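# Load steel nuts onto a scale to hit the marker

## Task

Move steel nuts one at a time from the tray to the scale's dish, and end at whichever number of nuts puts the needle closest to the red marker. The dish may carry only those nuts, and once released each nut may rest only on the dish or on other nuts. When you finish, the scale and every nut must be motionless and must stay in place without the robot holding anything there. Anything the robot is in contact with at the end must not settle downward by more than about a fingernail's width once released, or the task fails. Nothing may be knocked or placed off the table.

## Robot and tools

Robot: a single arm with six joints (waist, shoulder, elbow, forearm roll, wrist pitch, wrist roll) and a two-finger gripper. Joint ranges in rad: waist and both rolls -6.283 to 6.283, shoulder -2.059 to 2.094, elbow -3.927 to 0.192, wrist pitch -1.693 to 3.142. Load limits in N m: waist 47.5, shoulder 47.5, elbow 28.5, forearm roll 28.5, wrist pitch 19, wrist roll 19; a carried object adds to them.

Frames: the scene frame has its origin on the table surface under the arm's base, +z up, and +y to the left when facing along +x. The base may be tilted against the table, and the reported hand position gets less accurate far from the base. The gripper has its own axes: fingers point along its +z and close along its y. The reported end_effector_position is the spot between the pads with the fingers shut, roughly 2 cm short of the tips; closing pushes the tips about 10 mm further along +z.

Row format (used by execute_actions and move): seven numbers, each from -1 to 1: dx, dy, dz, rx, ry, rz, opening. The first six are an offset, in the gripper's own axes, from the gripper pose given in the most recent result that reports it (before any such result in a scene, and for every call after the first inside one reply, the reference is wherever the arm is when the action begins). All rows of one action share that reference; they do not add up. Scale: 1.0 equals 0.6 m for dx, dy, dz and 180 degrees for the rotation; rx, ry, rz form a single rotation vector. opening is absolute, not an offset: +1 fully open (0.084 m), -1 shut. All zeros is not a pause: it pulls the arm back to the reference pose.

execute_actions: {"actions": [...], "pictures": bool}. The list holds zero or one item. Empty list: nothing new is sent, the current state comes back with pictures. Action item: {"rows": [1 to 15 rows], "steps": 6 to 15, default 15}; each step lasts 1/30 s, one row per step, the last row repeating if rows run out. Wait item: {"steps": up to 300}, counted from the previous result, so your thinking time is included. Pictures come only for an empty list or with "pictures": true. A rejected call moves nothing.

move: {"target": one row as above, "speed": 0.002 to 0.5 m/s, default 0.25; rotation capped at twice that in rad/s}. It drives the gripper in a straight line toward the target over 0.5 to 10 s (longer paths get cut off at 10 s). It does not steer around obstacles, may lag or wander, and can exceed the speed near full arm extension. The opening is applied at the start. It finishes when the path is over and everything is still, or 5 s after the path ends. The result adds a "move:" line: done (resting near target), off_target, moving, held (last step blocked) or fault, plus limits (paced: pose was clipped; held: some steps blocked, after which motion may suddenly speed up) and the distance left to target. Pictures are included.

wait: {"seconds": 0 to 10}; the scene runs with no new command.

zoom_image: {"camera": "cam_head_left" | "cam_head_right" | "cam_wrist", "region": [x0, y0, x1, y1]} in pixels of that camera's latest image (672x504, origin top-left), at most 504 by 504.

finished_scene: {"scene": current scene number}. Always reply with a tool call, since a reply without one ends everything.

Control details: every step, the commanded pose is limited to 70 mm and 16 degrees from the measured pose; inverse kinematics then favours position over orientation, and the elbow never fully straightens. Each action's result is captured 6 steps before its end; those 6 steps run while you compose the next reply. After an action the arm only continues to the last clipped pose, so far targets need several calls; check the result's pose. The "Hand target" line, shown when no steps remain pending, is where the controller is currently heading. Joints move at most 3.14 rad/s.

Result lines: pose (end_effector_position in m, end_effector_quat_wxyz), linear and angular velocities, grip_measured (finger opening on the command scale), joint positions and torques (torques are noisy, offset, and nonzero even in free air). "pose unreachable" means the clearance check altered or stopped the command; HELD flags the steps where that happened. MOTOR HOT appears from 65 °C; at 80 °C brakes engage until cooling (OVER-TEMPERATURE FAULT). A torque fault happens when contact load hits a joint limit: the arm halts, backs that joint off slightly, pauses 10 s and drops the rest of the call.

Gripping: to hold something, command an opening well below grip_measured; the gap sets squeeze force, up to about 24 N per pad for parts up to about 6 cm. Fast closing squeezes harder. Commanding exactly grip_measured still grips lightly.

Cameras: cam_head_left (near [-0.11, -0.19, 0.84]) and cam_head_right (near [0.04, -0.37, 0.84]) are fixed, looking down over the table; cam_wrist rides on the hand. Calibration may be off by a few degrees and millimetres.

Cautions: approach slowly, since faster contact and targets set deep past contact push harder. Avoid dropping nuts from height, slamming the dish, hard pushes, and knocking anything off the table. Loose objects may occasionally be nudged by an outside disturbance. Release and retract so nothing rests on the gripper at the end, then confirm the needle and nuts are still.

Each tool is called after "Call:" by a JSON object that holds its "op" and its "data", one argument or row to a line.

## Session

Call:
{"op": "execute_actions", "data": {
  "actions": []
}}

Scene clock: 0.00 s of 7600.00 s.
end_effector_position=(+0.3244, -0.2063, +0.1416) grip_measured=+1.00 end_effector_quat_wxyz=(-0.548, +0.429, +0.657, -0.289) end_effector_velocity=(+0.000, +0.000, +0.001) end_effector_angular_velocity=(+0.000, -0.000, -0.001)
Joint positions: [-0.331  1.018 -1.938 -0.327  2.219 -2.338  0.084]
Joint velocities: [-0.    -0.001 -0.     0.001  0.001  0.    -0.   ]
Joint torques (N m, as the arm reports them, + toward a larger angle): no reading
Motor temperatures (°C, as the motors report them): [36 38 33 31 34 34]
Hand target: +0.324, -0.206, +0.142; -0.548, +0.429, +0.657, -0.289

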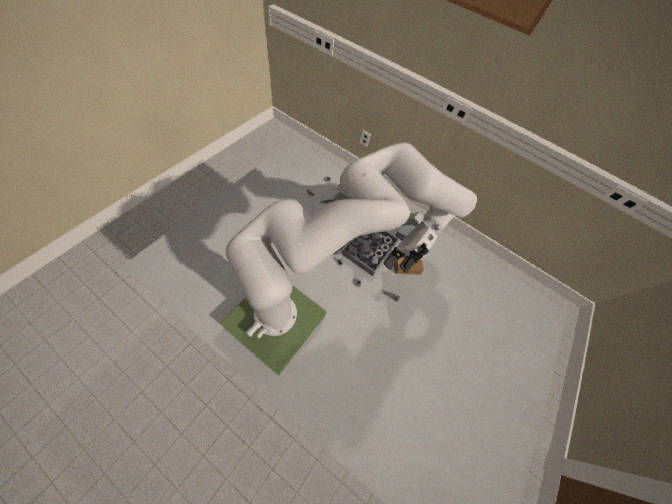

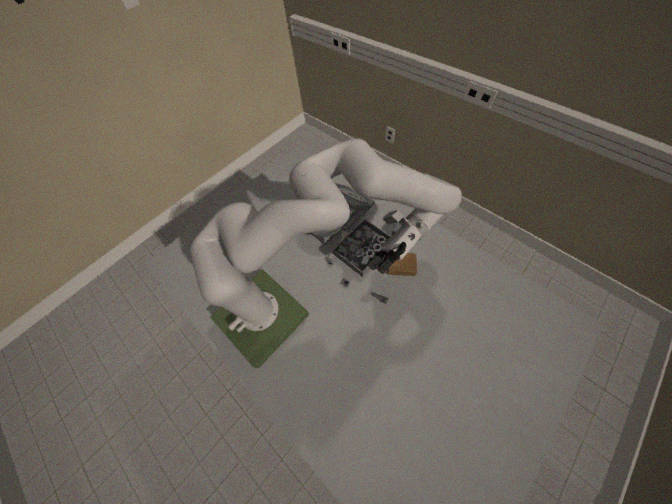

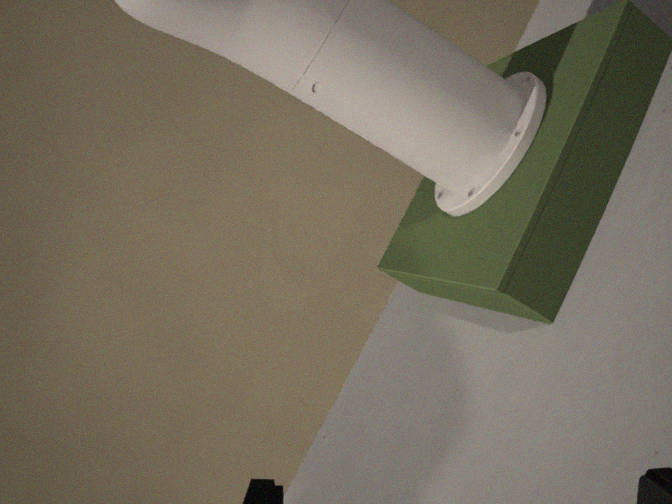

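Call:
{"op": "zoom_image", "data": {
  "camera": "cam_head_right",
  "region": [280, 150, 480, 320]
}}

Call:
{"op": "zoom_image", "data": {
  "camera": "cam_head_left",
  "region": [280, 150, 480, 320]
}}

Region (280, 150, 480, 320) of cam_head_right's 672x504 image, scaled by 2.520, with more detail than that image has; it fills the top 428 rows of this view, and the rest is white.

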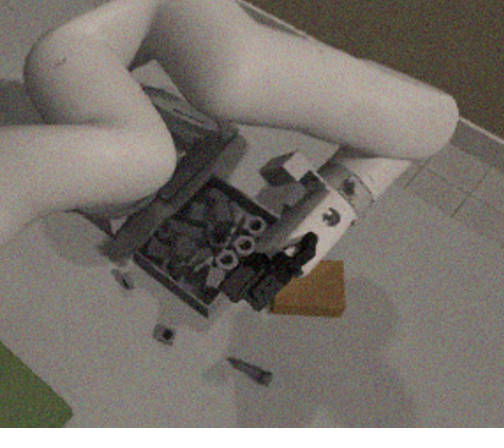

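Region (280, 150, 480, 320) of cam_head_left's 672x504 image, scaled by 2.520, with more detail than that image has; it fills the top 428 rows of this view, and the rest is white.

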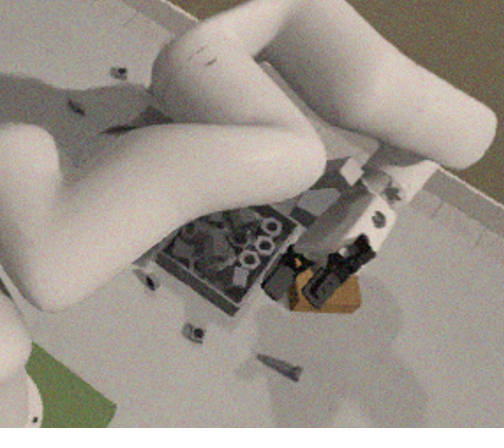

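Call:
{"op": "move", "data": {
  "target": [0.367, -0.200, -0.228, -0.409, -0.1265, 0.1114, 1],
  "speed": 0.3
}}

Scene clock: 4.67 s of 7600.00 s.
end_effector_position=(+0.4198, -0.0804, +0.3783) grip_measured=+1.00 end_effector_quat_wxyz=(+0.001, +0.707, +0.707, -0.001) end_effector_velocity=(+0.002, +0.001, +0.003) end_effector_angular_velocity=(-0.005, -0.016, -0.003)
Joint positions: [-0.154 -0.187 -1.235 -0.008  1.419 -1.751  0.084]
Joint velocities: [ 0.004 -0.008  0.002 -0.002 -0.011  0.007  0.   ]
Joint torques (N m, as the arm reports them, + toward a larger angle): [  1.1  -16.55 -11.61   0.65  -1.76  -0.15]
Motor temperatures (°C, as the motors report them): [36 39 34 31 34 34]
Hand target: +0.420, -0.080, +0.379; +0.002, +0.707, +0.707, -0.001
Off the commanded pose: 0.001 m, 0 deg.
Kept back: nothing.
move: done
camera_calibration (this result's frames):
cam_wrist: T_world_to_cam=[[0.999897, 0.0125324, 0.00704824, -0.388968], [0.0125206, -0.99992, 0.00171043, -0.0208226], [0.00706911, -0.00162201, -0.999974, 0.501647], [0, 0, 0, 1]] pos_world=[0.385642, -0.0151326, 0.504411]

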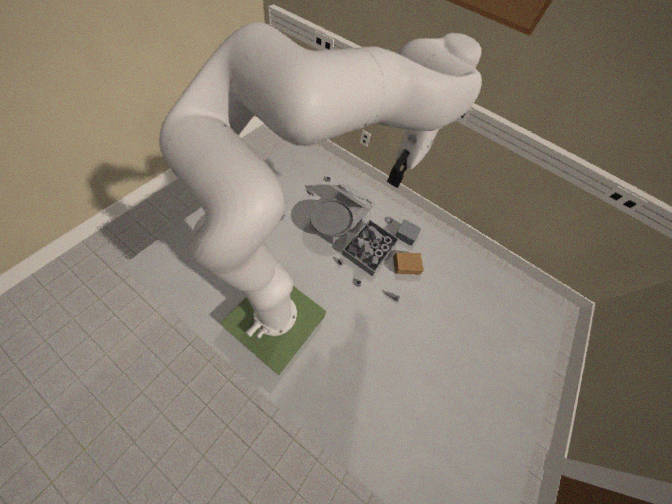

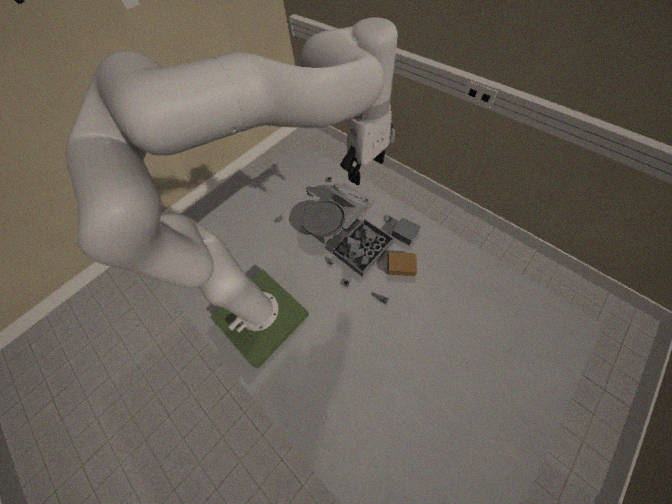

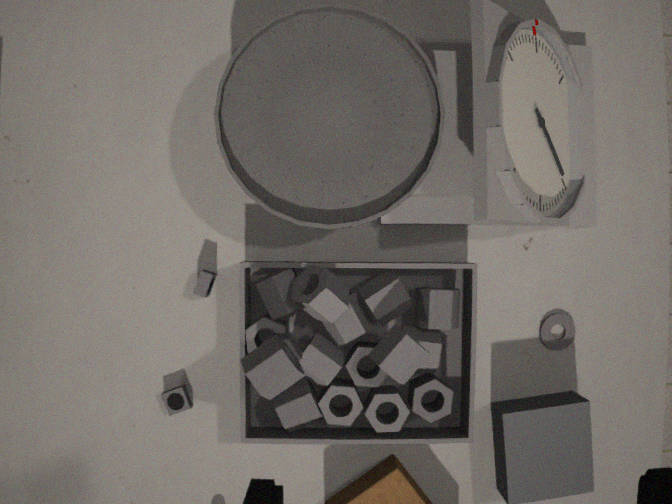

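Call:
{"op": "zoom_image", "data": {
  "camera": "cam_wrist",
  "region": [450, 0, 650, 240]
}}

Call:
{"op": "zoom_image", "data": {
  "camera": "cam_wrist",
  "region": [230, 250, 490, 450]
}}

Region (450, 0, 650, 240) of cam_wrist's 672x504 image, scaled by 2.100, with more detail than that image has.

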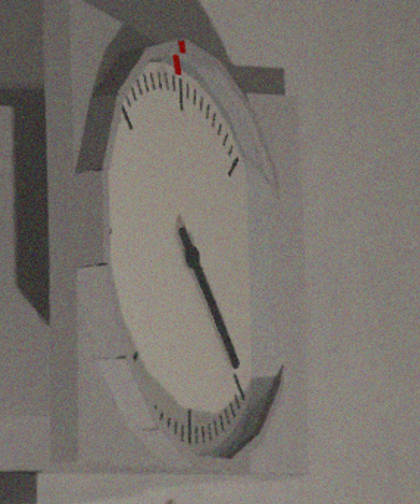

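Region (230, 250, 490, 450) of cam_wrist's 672x504 image, scaled by 1.938, with more detail than that image has; it fills the top 388 rows of this view, and the rest is white.

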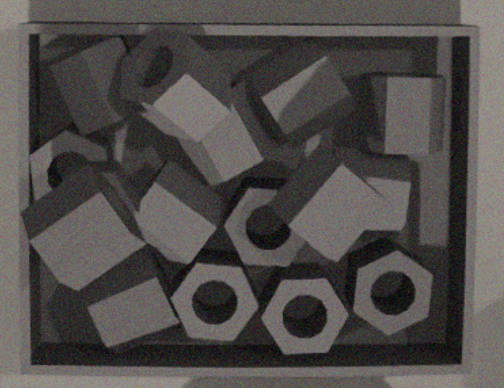

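Call:
{"op": "move", "data": {
  "target": [-0.125, 0.023, 0.24, 0, 0, 0, 1],
  "speed": 0.3
}}

Scene clock: 6.87 s of 7600.00 s.
end_effector_position=(+0.4336, -0.1552, +0.2349) grip_measured=+1.00 end_effector_quat_wxyz=(+0.001, +0.706, +0.708, -0.001) end_effector_velocity=(-0.001, -0.001, -0.004) end_effector_angular_velocity=(+0.002, +0.006, -0.000)
Joint positions: [-0.312 -0.011 -1.01  -0.008  1.017 -1.907  0.084]
Joint velocities: [-0.002  0.007  0.002  0.    -0.002 -0.002 -0.   ]
Joint torques (N m, as the arm reports them, + toward a larger angle): [  1.09 -20.16 -11.54   0.37  -1.94   0.04]
Motor temperatures (°C, as the motors report them): [36 39 34 31 34 34]
Hand target: +0.433, -0.155, +0.234; +0.000, +0.706, +0.708, -0.001
Off the commanded pose: 0.001 m, 0 deg.
Kept back: nothing.
move: done
camera_calibration (this result's frames):
cam_wrist: T_world_to_cam=[[0.999878, 0.0135218, 0.00781282, -0.400804], [0.0135133, -0.999908, 0.00114109, -0.0958362], [0.00782753, -0.00103537, -0.999969, 0.357846], [0, 0, 0, 1]] pos_world=[0.399249, -0.0900372, 0.361076]

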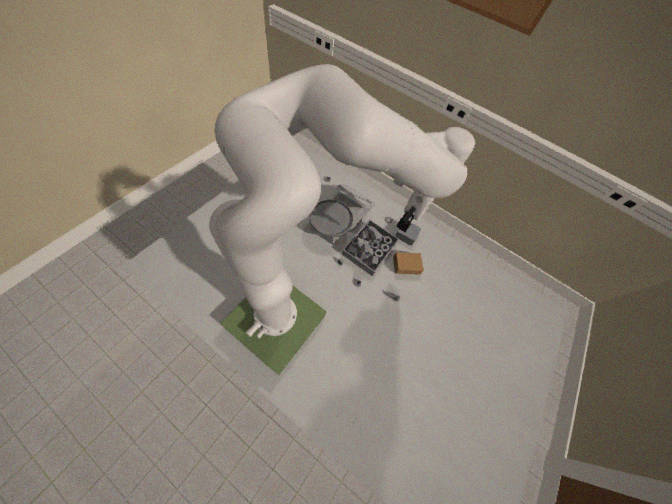

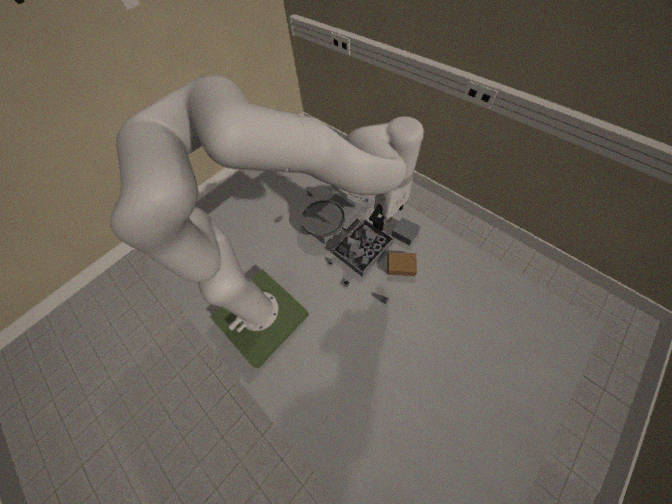

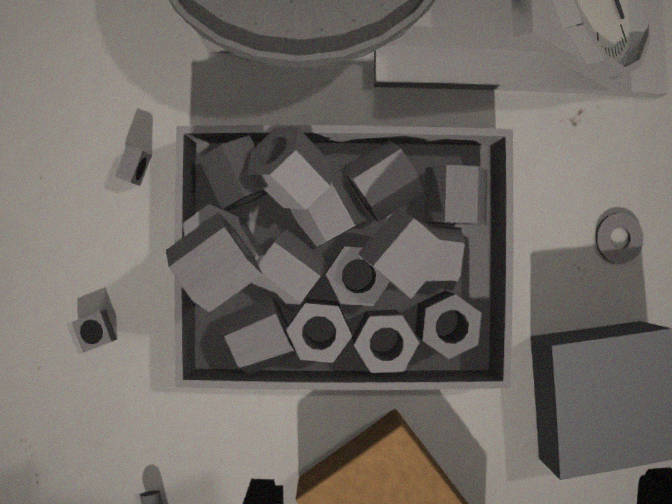

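Call:
{"op": "zoom_image", "data": {
  "camera": "cam_wrist",
  "region": [160, 110, 530, 400]
}}

Region (160, 110, 530, 400) of cam_wrist's 672x504 image, scaled by 1.362, with more detail than that image has; it fills the top 395 rows of this view, and the rest is white.

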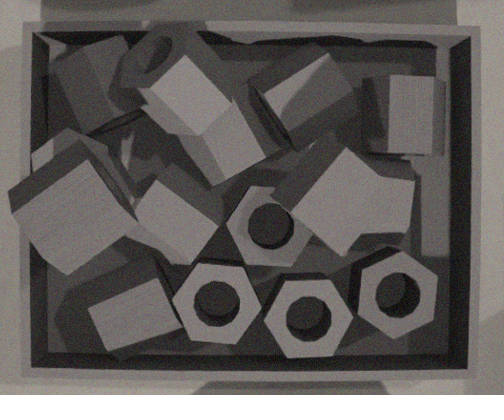

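Call:
{"op": "zoom_image", "data": {
  "camera": "cam_wrist",
  "region": [160, 190, 340, 380]
}}

Call:
{"op": "zoom_image", "data": {
  "camera": "cam_wrist",
  "region": [330, 130, 520, 320]
}}

Call:
{"op": "zoom_image", "data": {
  "camera": "cam_wrist",
  "region": [180, 120, 370, 260]
}}

Region (160, 190, 340, 380) of cam_wrist's 672x504 image, scaled by 2.653, with more detail than that image has; it fills the left 477 columns of this view, and the rest is white.

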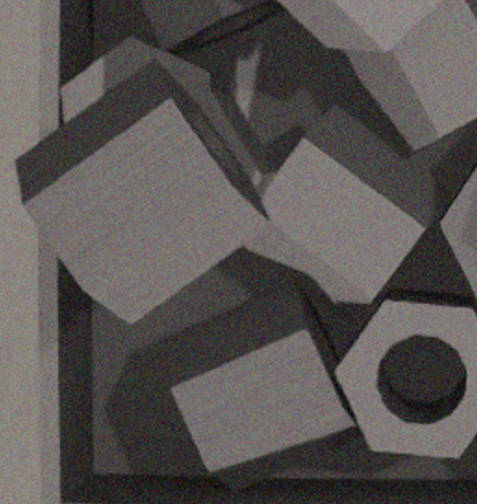

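Region (330, 130, 520, 320) of cam_wrist's 672x504 image, scaled by 2.653, with more detail than that image has.

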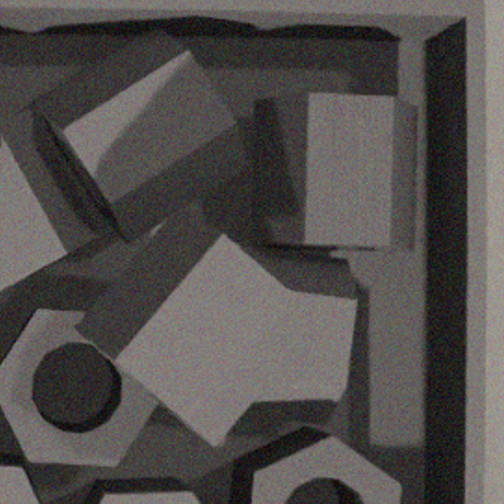

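Region (180, 120, 370, 260) of cam_wrist's 672x504 image, scaled by 2.653, with more detail than that image has; it fills the top 371 rows of this view, and the rest is white.

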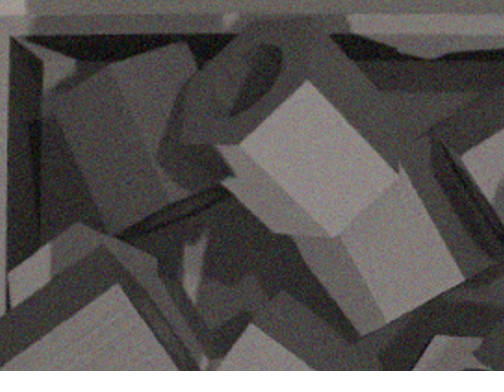

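Call:
{"op": "move", "data": {
  "target": [0.099, -0.1485, 0.19, 0, 0, -0.189, 0.2],
  "speed": 0.25
}}

Scene clock: 11.43 s of 7600.00 s.
end_effector_position=(+0.3450, -0.0959, +0.1212) grip_measured=+0.19 end_effector_quat_wxyz=(+0.001, +0.469, +0.883, -0.001) end_effector_velocity=(-0.001, +0.001, -0.002) end_effector_angular_velocity=(+0.001, -0.004, +0.011)
Joint positions: [-0.241 -0.129 -0.501 -0.012  0.626 -2.423  0.052]
Joint velocities: [ 0.001 -0.     0.008  0.003 -0.011 -0.012 -0.   ]
Joint torques (N m, as the arm reports them, + toward a larger angle): [  0.66 -14.76  -9.22   0.45  -1.88  -0.11]
Motor temperatures (°C, as the motors report them): [36 39 34 31 34 34]
Hand target: +0.345, -0.096, +0.121; +0.000, +0.468, +0.884, -0.001
Off the commanded pose: 0.001 m, 0 deg.
Kept back: nothing.
move: done
camera_calibration (this result's frames):
cam_wrist: T_world_to_cam=[[0.821363, 0.570364, 0.00698912, -0.197073], [0.570372, -0.821386, 0.000965913, -0.210189], [0.00629169, 0.00319303, -0.999975, 0.245801], [0, 0, 0, 1]] pos_world=[0.280208, -0.0610273, 0.247375]

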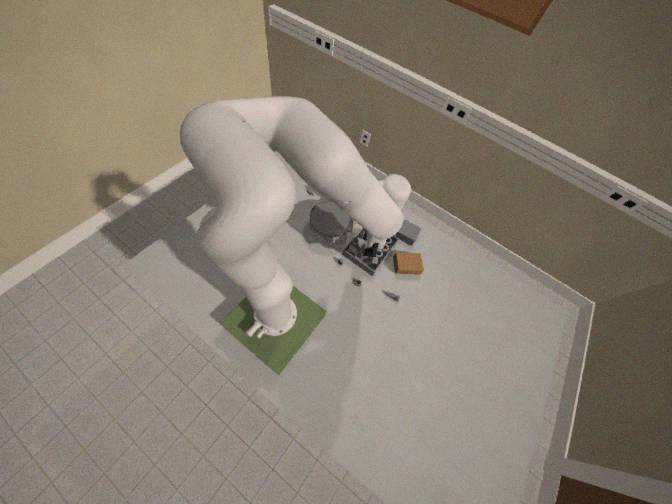

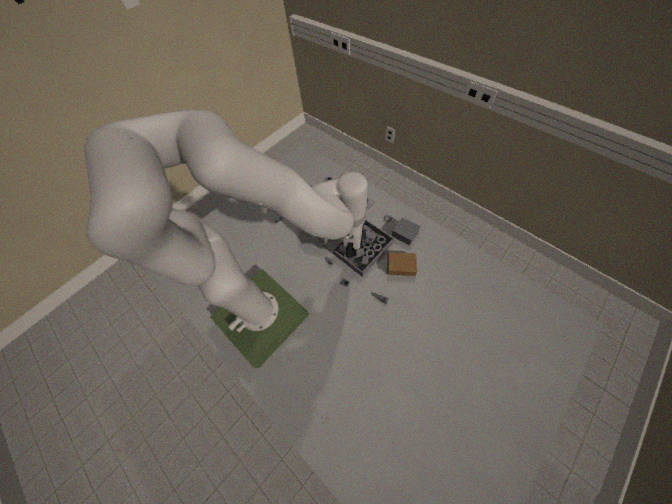

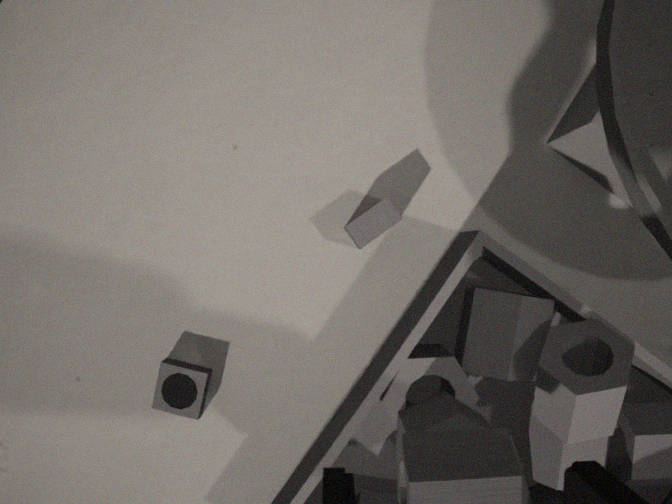

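Call:
{"op": "zoom_image", "data": {
  "camera": "cam_head_right",
  "region": [320, 210, 400, 290]
}}

Call:
{"op": "zoom_image", "data": {
  "camera": "cam_head_left",
  "region": [330, 210, 410, 290]
}}

Call:
{"op": "zoom_image", "data": {
  "camera": "cam_wrist",
  "region": [300, 304, 672, 504]
}}

Region (320, 210, 400, 290) of cam_head_right's 672x504 image, scaled by 6.300, with more detail than that image has.

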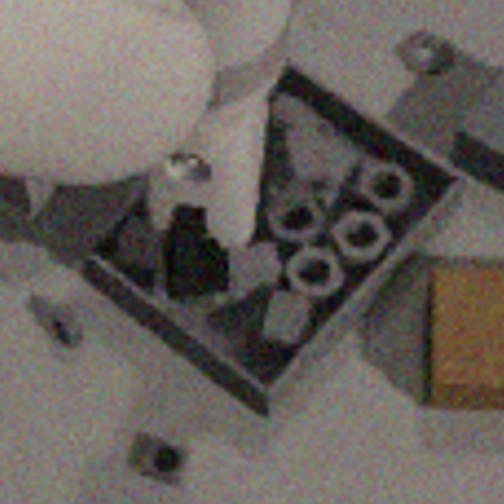

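Region (330, 210, 410, 290) of cam_head_left's 672x504 image, scaled by 6.300, with more detail than that image has.

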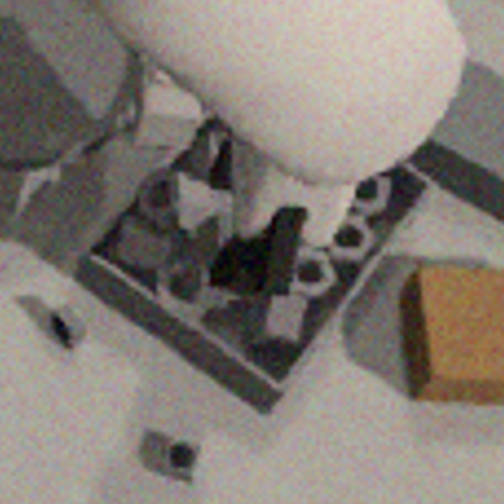

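Region (300, 304, 672, 504) of cam_wrist's 672x504 image, scaled by 1.355, with more detail than that image has; it fills the top 271 rows of this view, and the rest is white.

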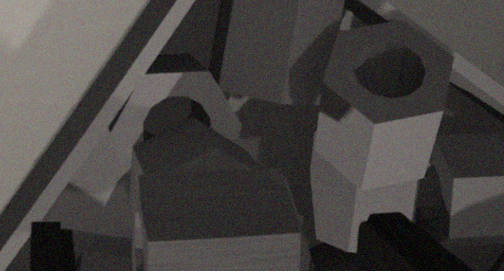

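Call:
{"op": "move", "data": {
  "target": [0, 0, 0.06, 0, 0, 0, 0.2],
  "speed": 0.08
}}

Scene clock: 13.10 s of 7600.00 s.
end_effector_position=(+0.3452, -0.0959, +0.0856) grip_measured=+0.19 end_effector_quat_wxyz=(+0.001, +0.469, +0.883, -0.001) end_effector_velocity=(+0.000, +0.000, -0.002) end_effector_angular_velocity=(-0.000, -0.001, +0.001)
Joint positions: [-0.242 -0.018 -0.484 -0.014  0.497 -2.422  0.052]
Joint velocities: [ 0.     0.007  0.    -0.001 -0.008 -0.    -0.   ]
Joint torques (N m, as the arm reports them, + toward a larger angle): [  0.6  -15.82  -8.57   0.4   -1.91  -0.11]
Motor temperatures (°C, as the motors report them): [36 39 34 31 34 34]
Hand target: +0.345, -0.096, +0.085; +0.001, +0.469, +0.883, -0.001
Off the commanded pose: 0.000 m, 0 deg.
Kept back: nothing.
move: done
camera_calibration (this result's frames):
cam_wrist: T_world_to_cam=[[0.821269, 0.570492, 0.00748408, -0.19697], [0.5705, -0.821297, 0.00117808, -0.210331], [0.00681873, 0.00330215, -0.999971, 0.210025], [0, 0, 0, 1]] pos_world=[0.280327, -0.0610677, 0.211741]

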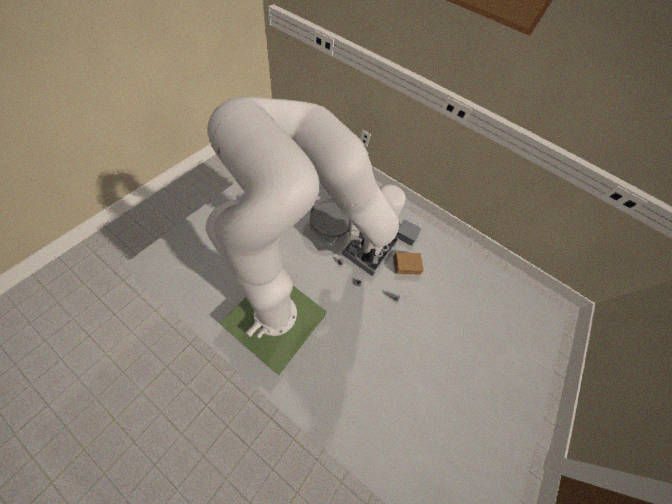

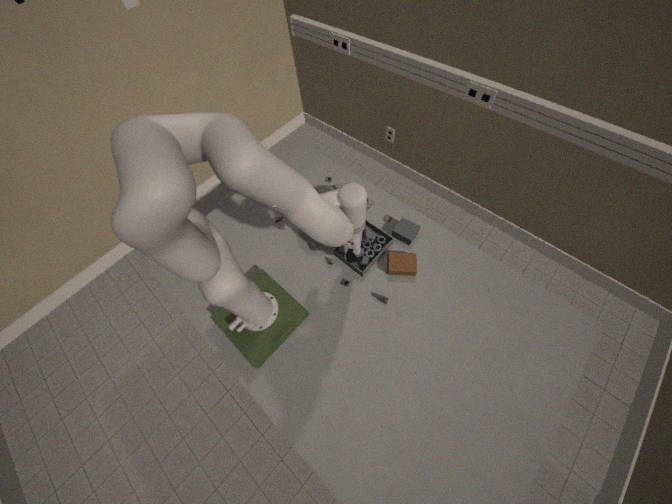

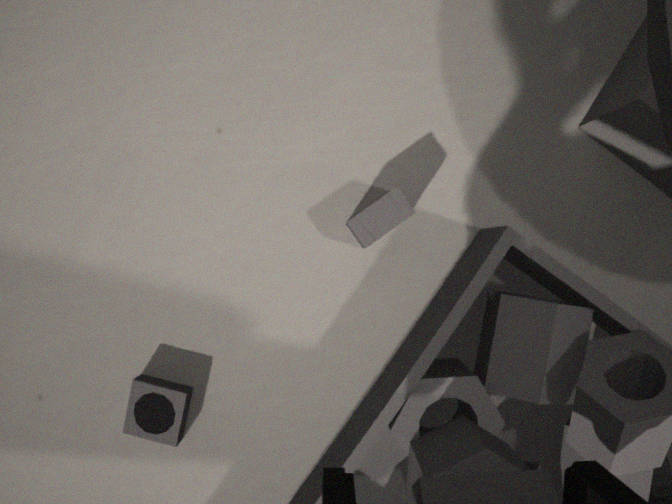

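Call:
{"op": "move", "data": {
  "target": [0, 0.007, 0.01, 0, 0, 0, 0.2],
  "speed": 0.05
}}

Call:
{"op": "move", "data": {
  "target": [0, 0, 0, 0, 0, 0, -0.7],
  "speed": 0.05
}}

Scene clock: 14.47 s of 7600.00 s.
end_effector_position=(+0.3486, -0.0936, +0.0797) grip_measured=+0.19 end_effector_quat_wxyz=(+0.001, +0.469, +0.883, -0.001) end_effector_velocity=(+0.000, +0.000, -0.002) end_effector_angular_velocity=(-0.000, +0.002, -0.000)
Joint positions: [-0.233  0.01  -0.492 -0.015  0.478 -2.413  0.052]
Joint velocities: [ 0.002  0.008 -0.003 -0.002 -0.003  0.004  0.   ]
Joint torques (N m, as the arm reports them, + toward a larger angle): [  0.65 -16.6   -8.45   0.41  -1.82  -0.05]
Motor temperatures (°C, as the motors report them): [36 39 34 31 34 34]
Hand target: +0.349, -0.094, +0.080; +0.001, +0.469, +0.883, -0.001
Off the commanded pose: 0.000 m, 0 deg.
Kept back: nothing.
move: done
camera_calibration (this result's frames):
cam_wrist: T_world_to_cam=[[0.821248, 0.570522, 0.00745698, -0.200999], [0.570531, -0.821275, 0.00111689, -0.210381], [0.00676145, 0.00333719, -0.999972, 0.204155], [0, 0, 0, 1]] pos_world=[0.283719, -0.0587872, 0.205883]

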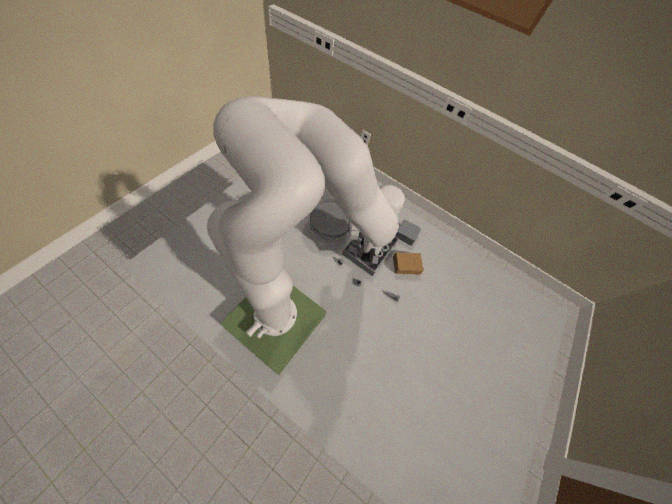

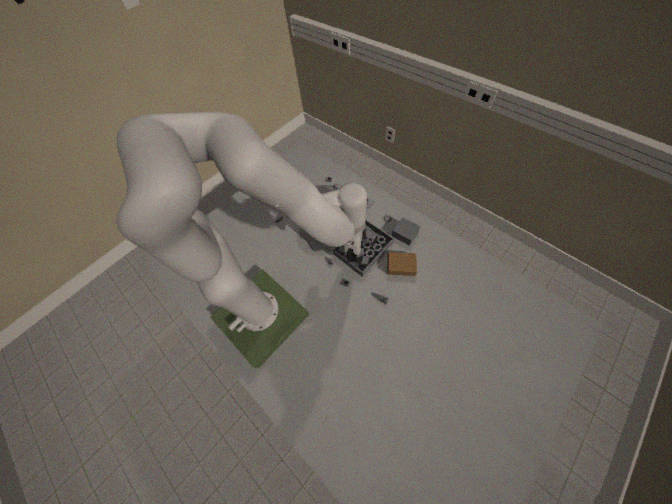

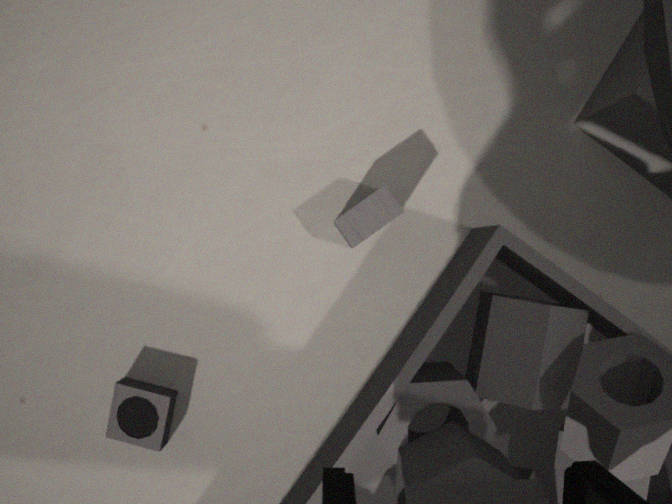

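Scene clock: 14.97 s of 7600.00 s.
end_effector_position=(+0.3488, -0.0937, +0.0798) grip_measured=-0.33 end_effector_quat_wxyz=(+0.001, +0.469, +0.883, -0.001) end_effector_velocity=(+0.000, +0.000, +0.000) end_effector_angular_velocity=(-0.000, -0.000, +0.001)
Joint positions: [-0.233  0.01  -0.492 -0.015  0.477 -2.413  0.03 ]
Joint velocities: [ 0.     0.001 -0.001 -0.001  0.    -0.001 -0.   ]
Joint torques (N m, as the arm reports them, + toward a larger angle): [  0.72 -15.9   -8.16   0.44  -1.51  -0.03]
Motor temperatures (°C, as the motors report them): [36 39 34 31 34 34]
Hand target: +0.349, -0.094, +0.080; +0.001, +0.469, +0.883, -0.001
Off the commanded pose: 0.000 m, 0 deg.
Kept back: nothing.
move: done
camera_calibration (this result's frames):
cam_wrist: T_world_to_cam=[[0.821237, 0.570536, 0.00771347, -0.201116], [0.570543, -0.821266, 0.00140947, -0.210511], [0.00713896, 0.00324336, -0.999969, 0.204108], [0, 0, 0, 1]] pos_world=[0.283812, -0.0588036, 0.20595]

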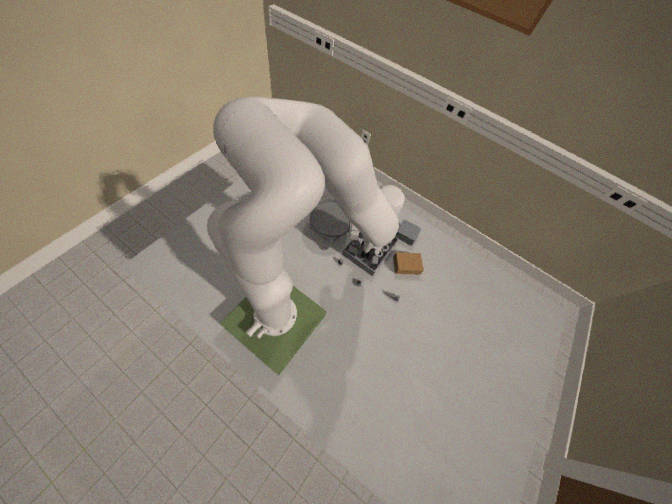

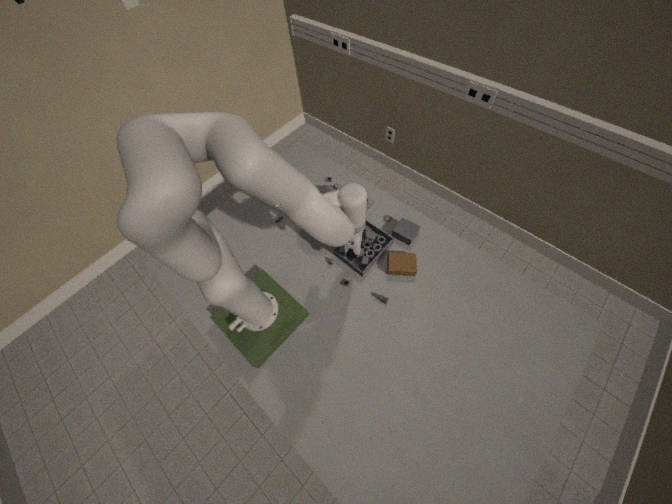

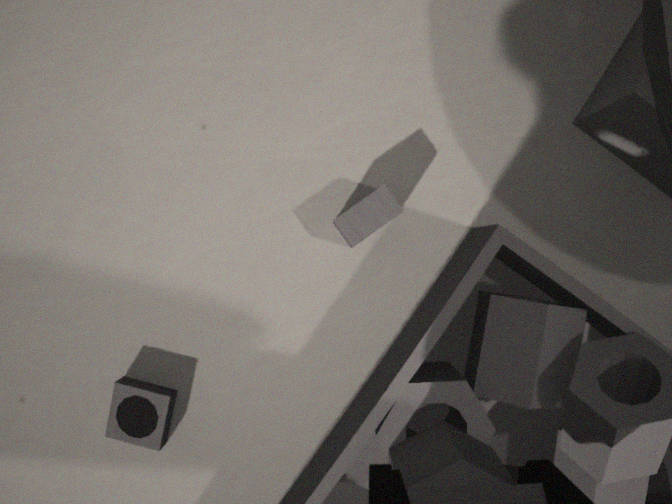

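Call:
{"op": "move", "data": {
  "target": [0, 0, -0.2, 0, 0, 0, -0.7],
  "speed": 0.2
}}

Scene clock: 16.53 s of 7600.00 s.
end_effector_position=(+0.3483, -0.0936, +0.1991) grip_measured=-0.33 end_effector_quat_wxyz=(+0.001, +0.469, +0.883, -0.001) end_effector_velocity=(+0.001, -0.000, +0.004) end_effector_angular_velocity=(-0.003, -0.005, +0.002)
Joint positions: [-0.23  -0.302 -0.6   -0.01   0.898 -2.416  0.03 ]
Joint velocities: [ 0.    -0.007 -0.004 -0.002  0.006 -0.001 -0.   ]
Joint torques (N m, as the arm reports them, + toward a larger angle): [  0.73 -13.98 -11.28   0.45  -2.1   -0.05]
Motor temperatures (°C, as the motors report them): [36 39 34 31 34 34]
Hand target: +0.349, -0.094, +0.200; +0.001, +0.469, +0.883, -0.001
Off the commanded pose: 0.001 m, 0 deg.
Kept back: nothing.
move: done
camera_calibration (this result's frames):
cam_wrist: T_world_to_cam=[[0.821573, 0.570065, 0.00657488, -0.201607], [0.570071, -0.821595, 0.00115597, -0.210204], [0.00606086, 0.00279843, -0.999978, 0.323778], [0, 0, 0, 1]] pos_world=[0.283504, -0.0586797, 0.325339]

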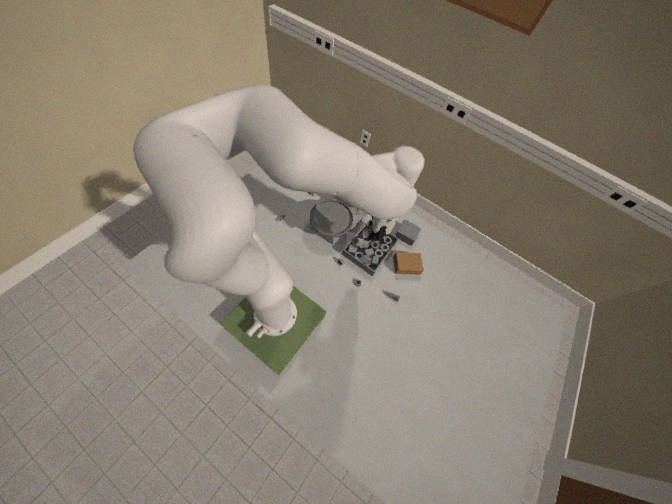

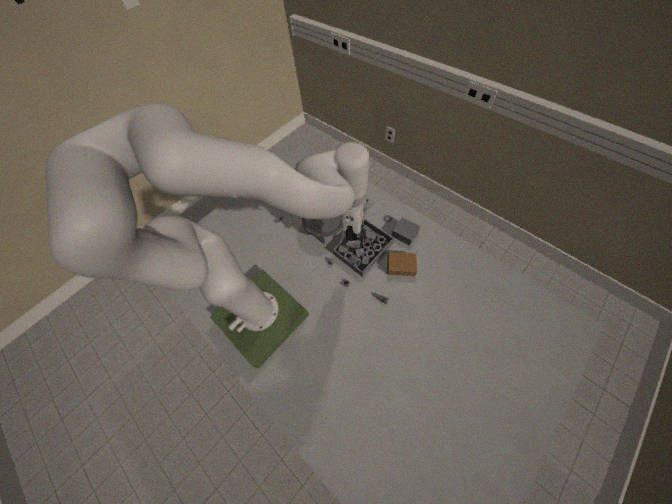

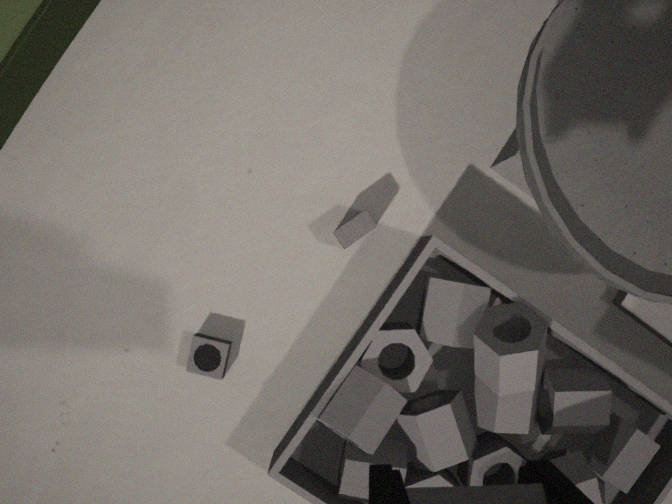

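Call:
{"op": "move", "data": {
  "target": [0.095, 0.168, 0, 0, 0, 0.189, -0.7],
  "speed": 0.25
}}

Scene clock: 19.30 s of 7600.00 s.
end_effector_position=(+0.4001, +0.0095, +0.1991) grip_measured=-0.33 end_effector_quat_wxyz=(+0.002, +0.706, +0.708, -0.001) end_effector_velocity=(+0.001, +0.001, -0.000) end_effector_angular_velocity=(-0.003, +0.001, -0.007)
Joint positions: [ 0.057 -0.159 -0.736 -0.012  0.893 -1.535  0.03 ]
Joint velocities: [ 0.004  0.005 -0.005 -0.004  0.002  0.013  0.   ]
Joint torques (N m, as the arm reports them, + toward a larger angle): [  0.91 -17.11 -11.38   0.35  -2.05  -0.12]
Motor temperatures (°C, as the motors report them): [36 39 35 31 34 34]
Hand target: +0.400, +0.010, +0.199; +0.002, +0.707, +0.708, -0.001
Off the commanded pose: 0.001 m, 0 deg.
Kept back: nothing.
move: done
camera_calibration (this result's frames):
cam_wrist: T_world_to_cam=[[0.999872, 0.0134137, 0.00867952, -0.36945], [0.0133936, -0.999907, 0.00237289, 0.0691561], [0.00871054, -0.00225634, -0.99996, 0.322072], [0, 0, 0, 1]] pos_world=[0.365671, 0.0748321, 0.325101]

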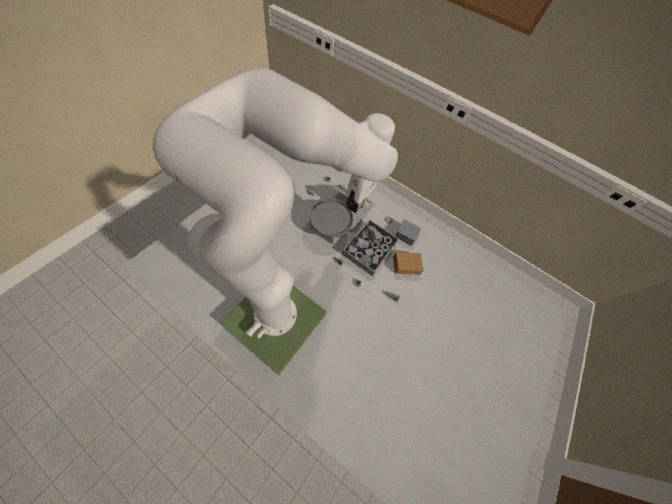

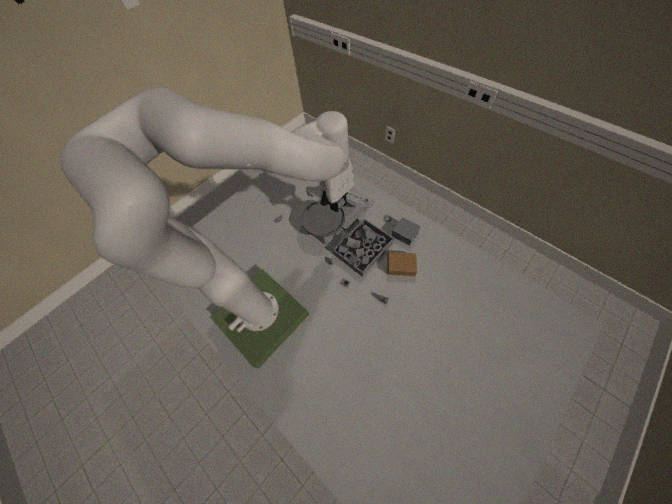

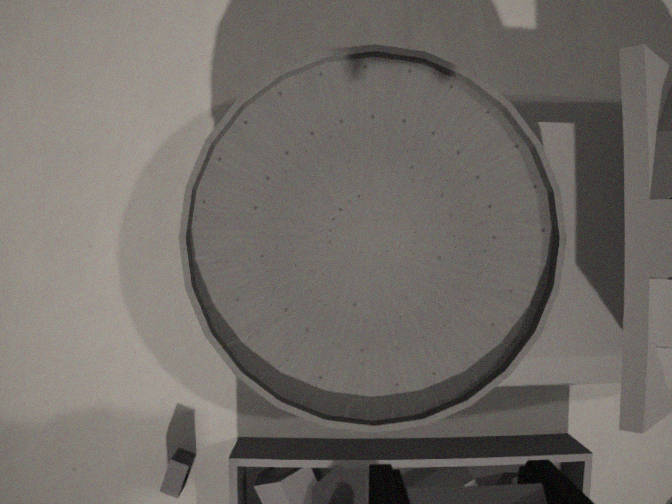

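Call:
{"op": "move", "data": {
  "target": [0.1425, -0.02, 0.165, 0, 0, 0, -0.7],
  "speed": 0.2
}}

Scene clock: 21.50 s of 7600.00 s.
end_effector_position=(+0.3886, +0.0946, +0.1003) grip_measured=-0.33 end_effector_quat_wxyz=(+0.002, +0.706, +0.708, -0.001) end_effector_velocity=(-0.000, +0.002, -0.002) end_effector_angular_velocity=(-0.001, +0.002, +0.001)
Joint positions: [ 0.269  0.063 -0.642 -0.018  0.578 -1.315  0.03 ]
Joint velocities: [ 0.004  0.007 -0.002 -0.001 -0.004  0.004 -0.   ]
Joint torques (N m, as the arm reports them, + toward a larger angle): [  1.   -19.05  -9.31   0.54  -2.05  -0.12]
Motor temperatures (°C, as the motors report them): [36 39 35 31 34 34]
Hand target: +0.388, +0.095, +0.100; +0.002, +0.706, +0.708, -0.001
Off the commanded pose: 0.001 m, 0 deg.
Kept back: nothing.
move: done
camera_calibration (this result's frames):
cam_wrist: T_world_to_cam=[[0.999861, 0.013637, 0.00961195, -0.358292], [0.0136148, -0.999905, 0.00236853, 0.154552], [0.00964333, -0.00223734, -0.999951, 0.22325], [0, 0, 0, 1]] pos_world=[0.353985, 0.159923, 0.226317]

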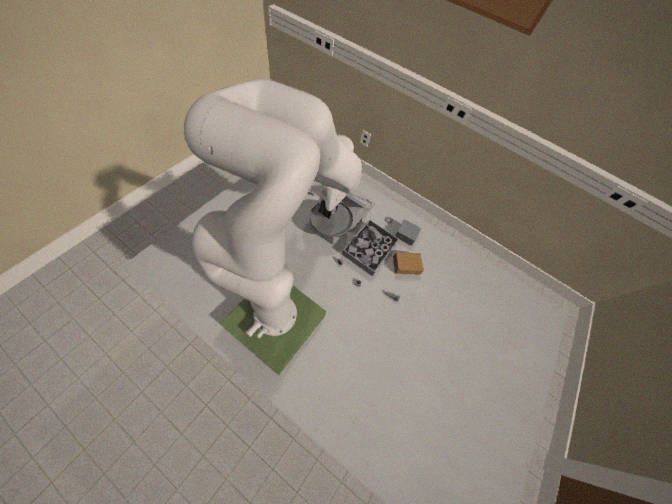

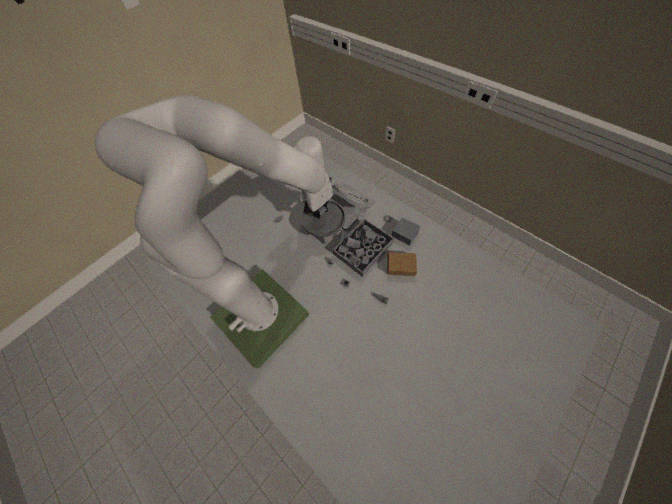

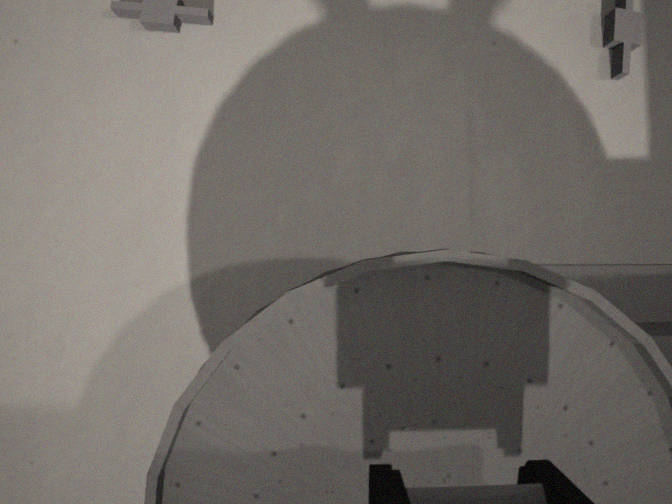

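Call:
{"op": "move", "data": {
  "target": [0, 0, 0.033, 0, 0, 0, -0.7],
  "speed": 0.04
}}

Scene clock: 22.77 s of 7600.00 s.
end_effector_position=(+0.3890, +0.0947, +0.0811) grip_measured=-0.33 end_effector_quat_wxyz=(+0.002, +0.706, +0.708, -0.000) end_effector_velocity=(+0.001, +0.000, -0.001) end_effector_angular_velocity=(+0.001, -0.004, +0.000)
Joint positions: [ 0.269  0.119 -0.637 -0.019  0.516 -1.314  0.03 ]
Joint velocities: [-0.     0.004  0.    -0.001 -0.009  0.     0.   ]
Joint torques (N m, as the arm reports them, + toward a larger angle): [  0.72 -18.11  -8.41   0.48  -2.27   0.02]
Motor temperatures (°C, as the motors report them): [36 39 35 31 34 34]
Hand target: +0.389, +0.095, +0.081; +0.002, +0.706, +0.708, -0.001
Off the commanded pose: 0.001 m, 0 deg.
Kept back: nothing.
move: done
camera_calibration (this result's frames):
cam_wrist: T_world_to_cam=[[0.999849, 0.0137031, 0.0106854, -0.358618], [0.0136826, -0.999904, 0.00199222, 0.154685], [0.0107116, -0.00184571, -0.999941, 0.203607], [0, 0, 0, 1]] pos_world=[0.354267, 0.15996, 0.207119]

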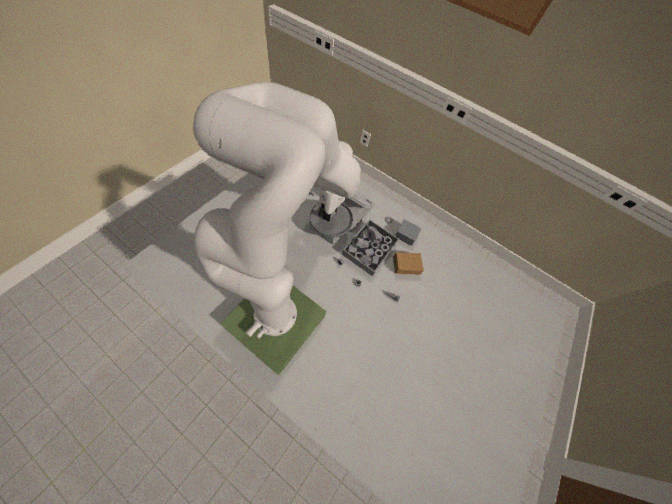

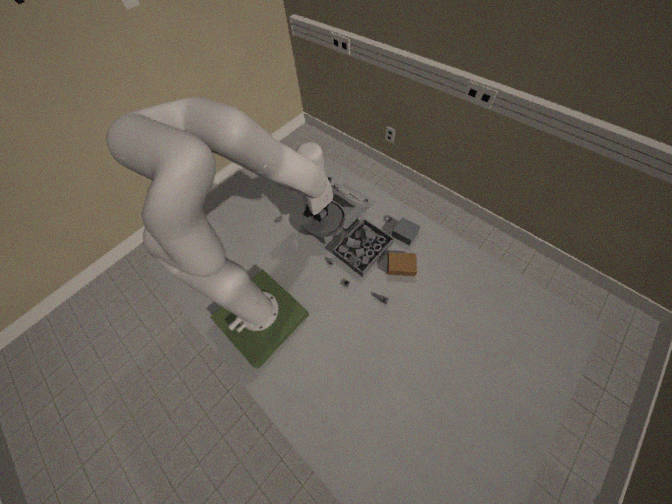

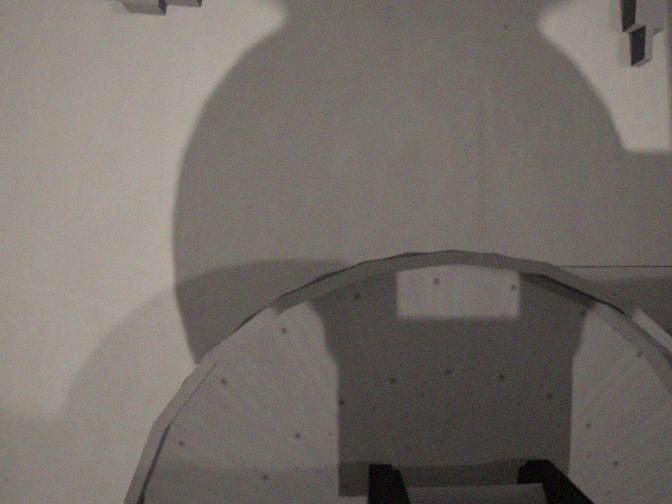

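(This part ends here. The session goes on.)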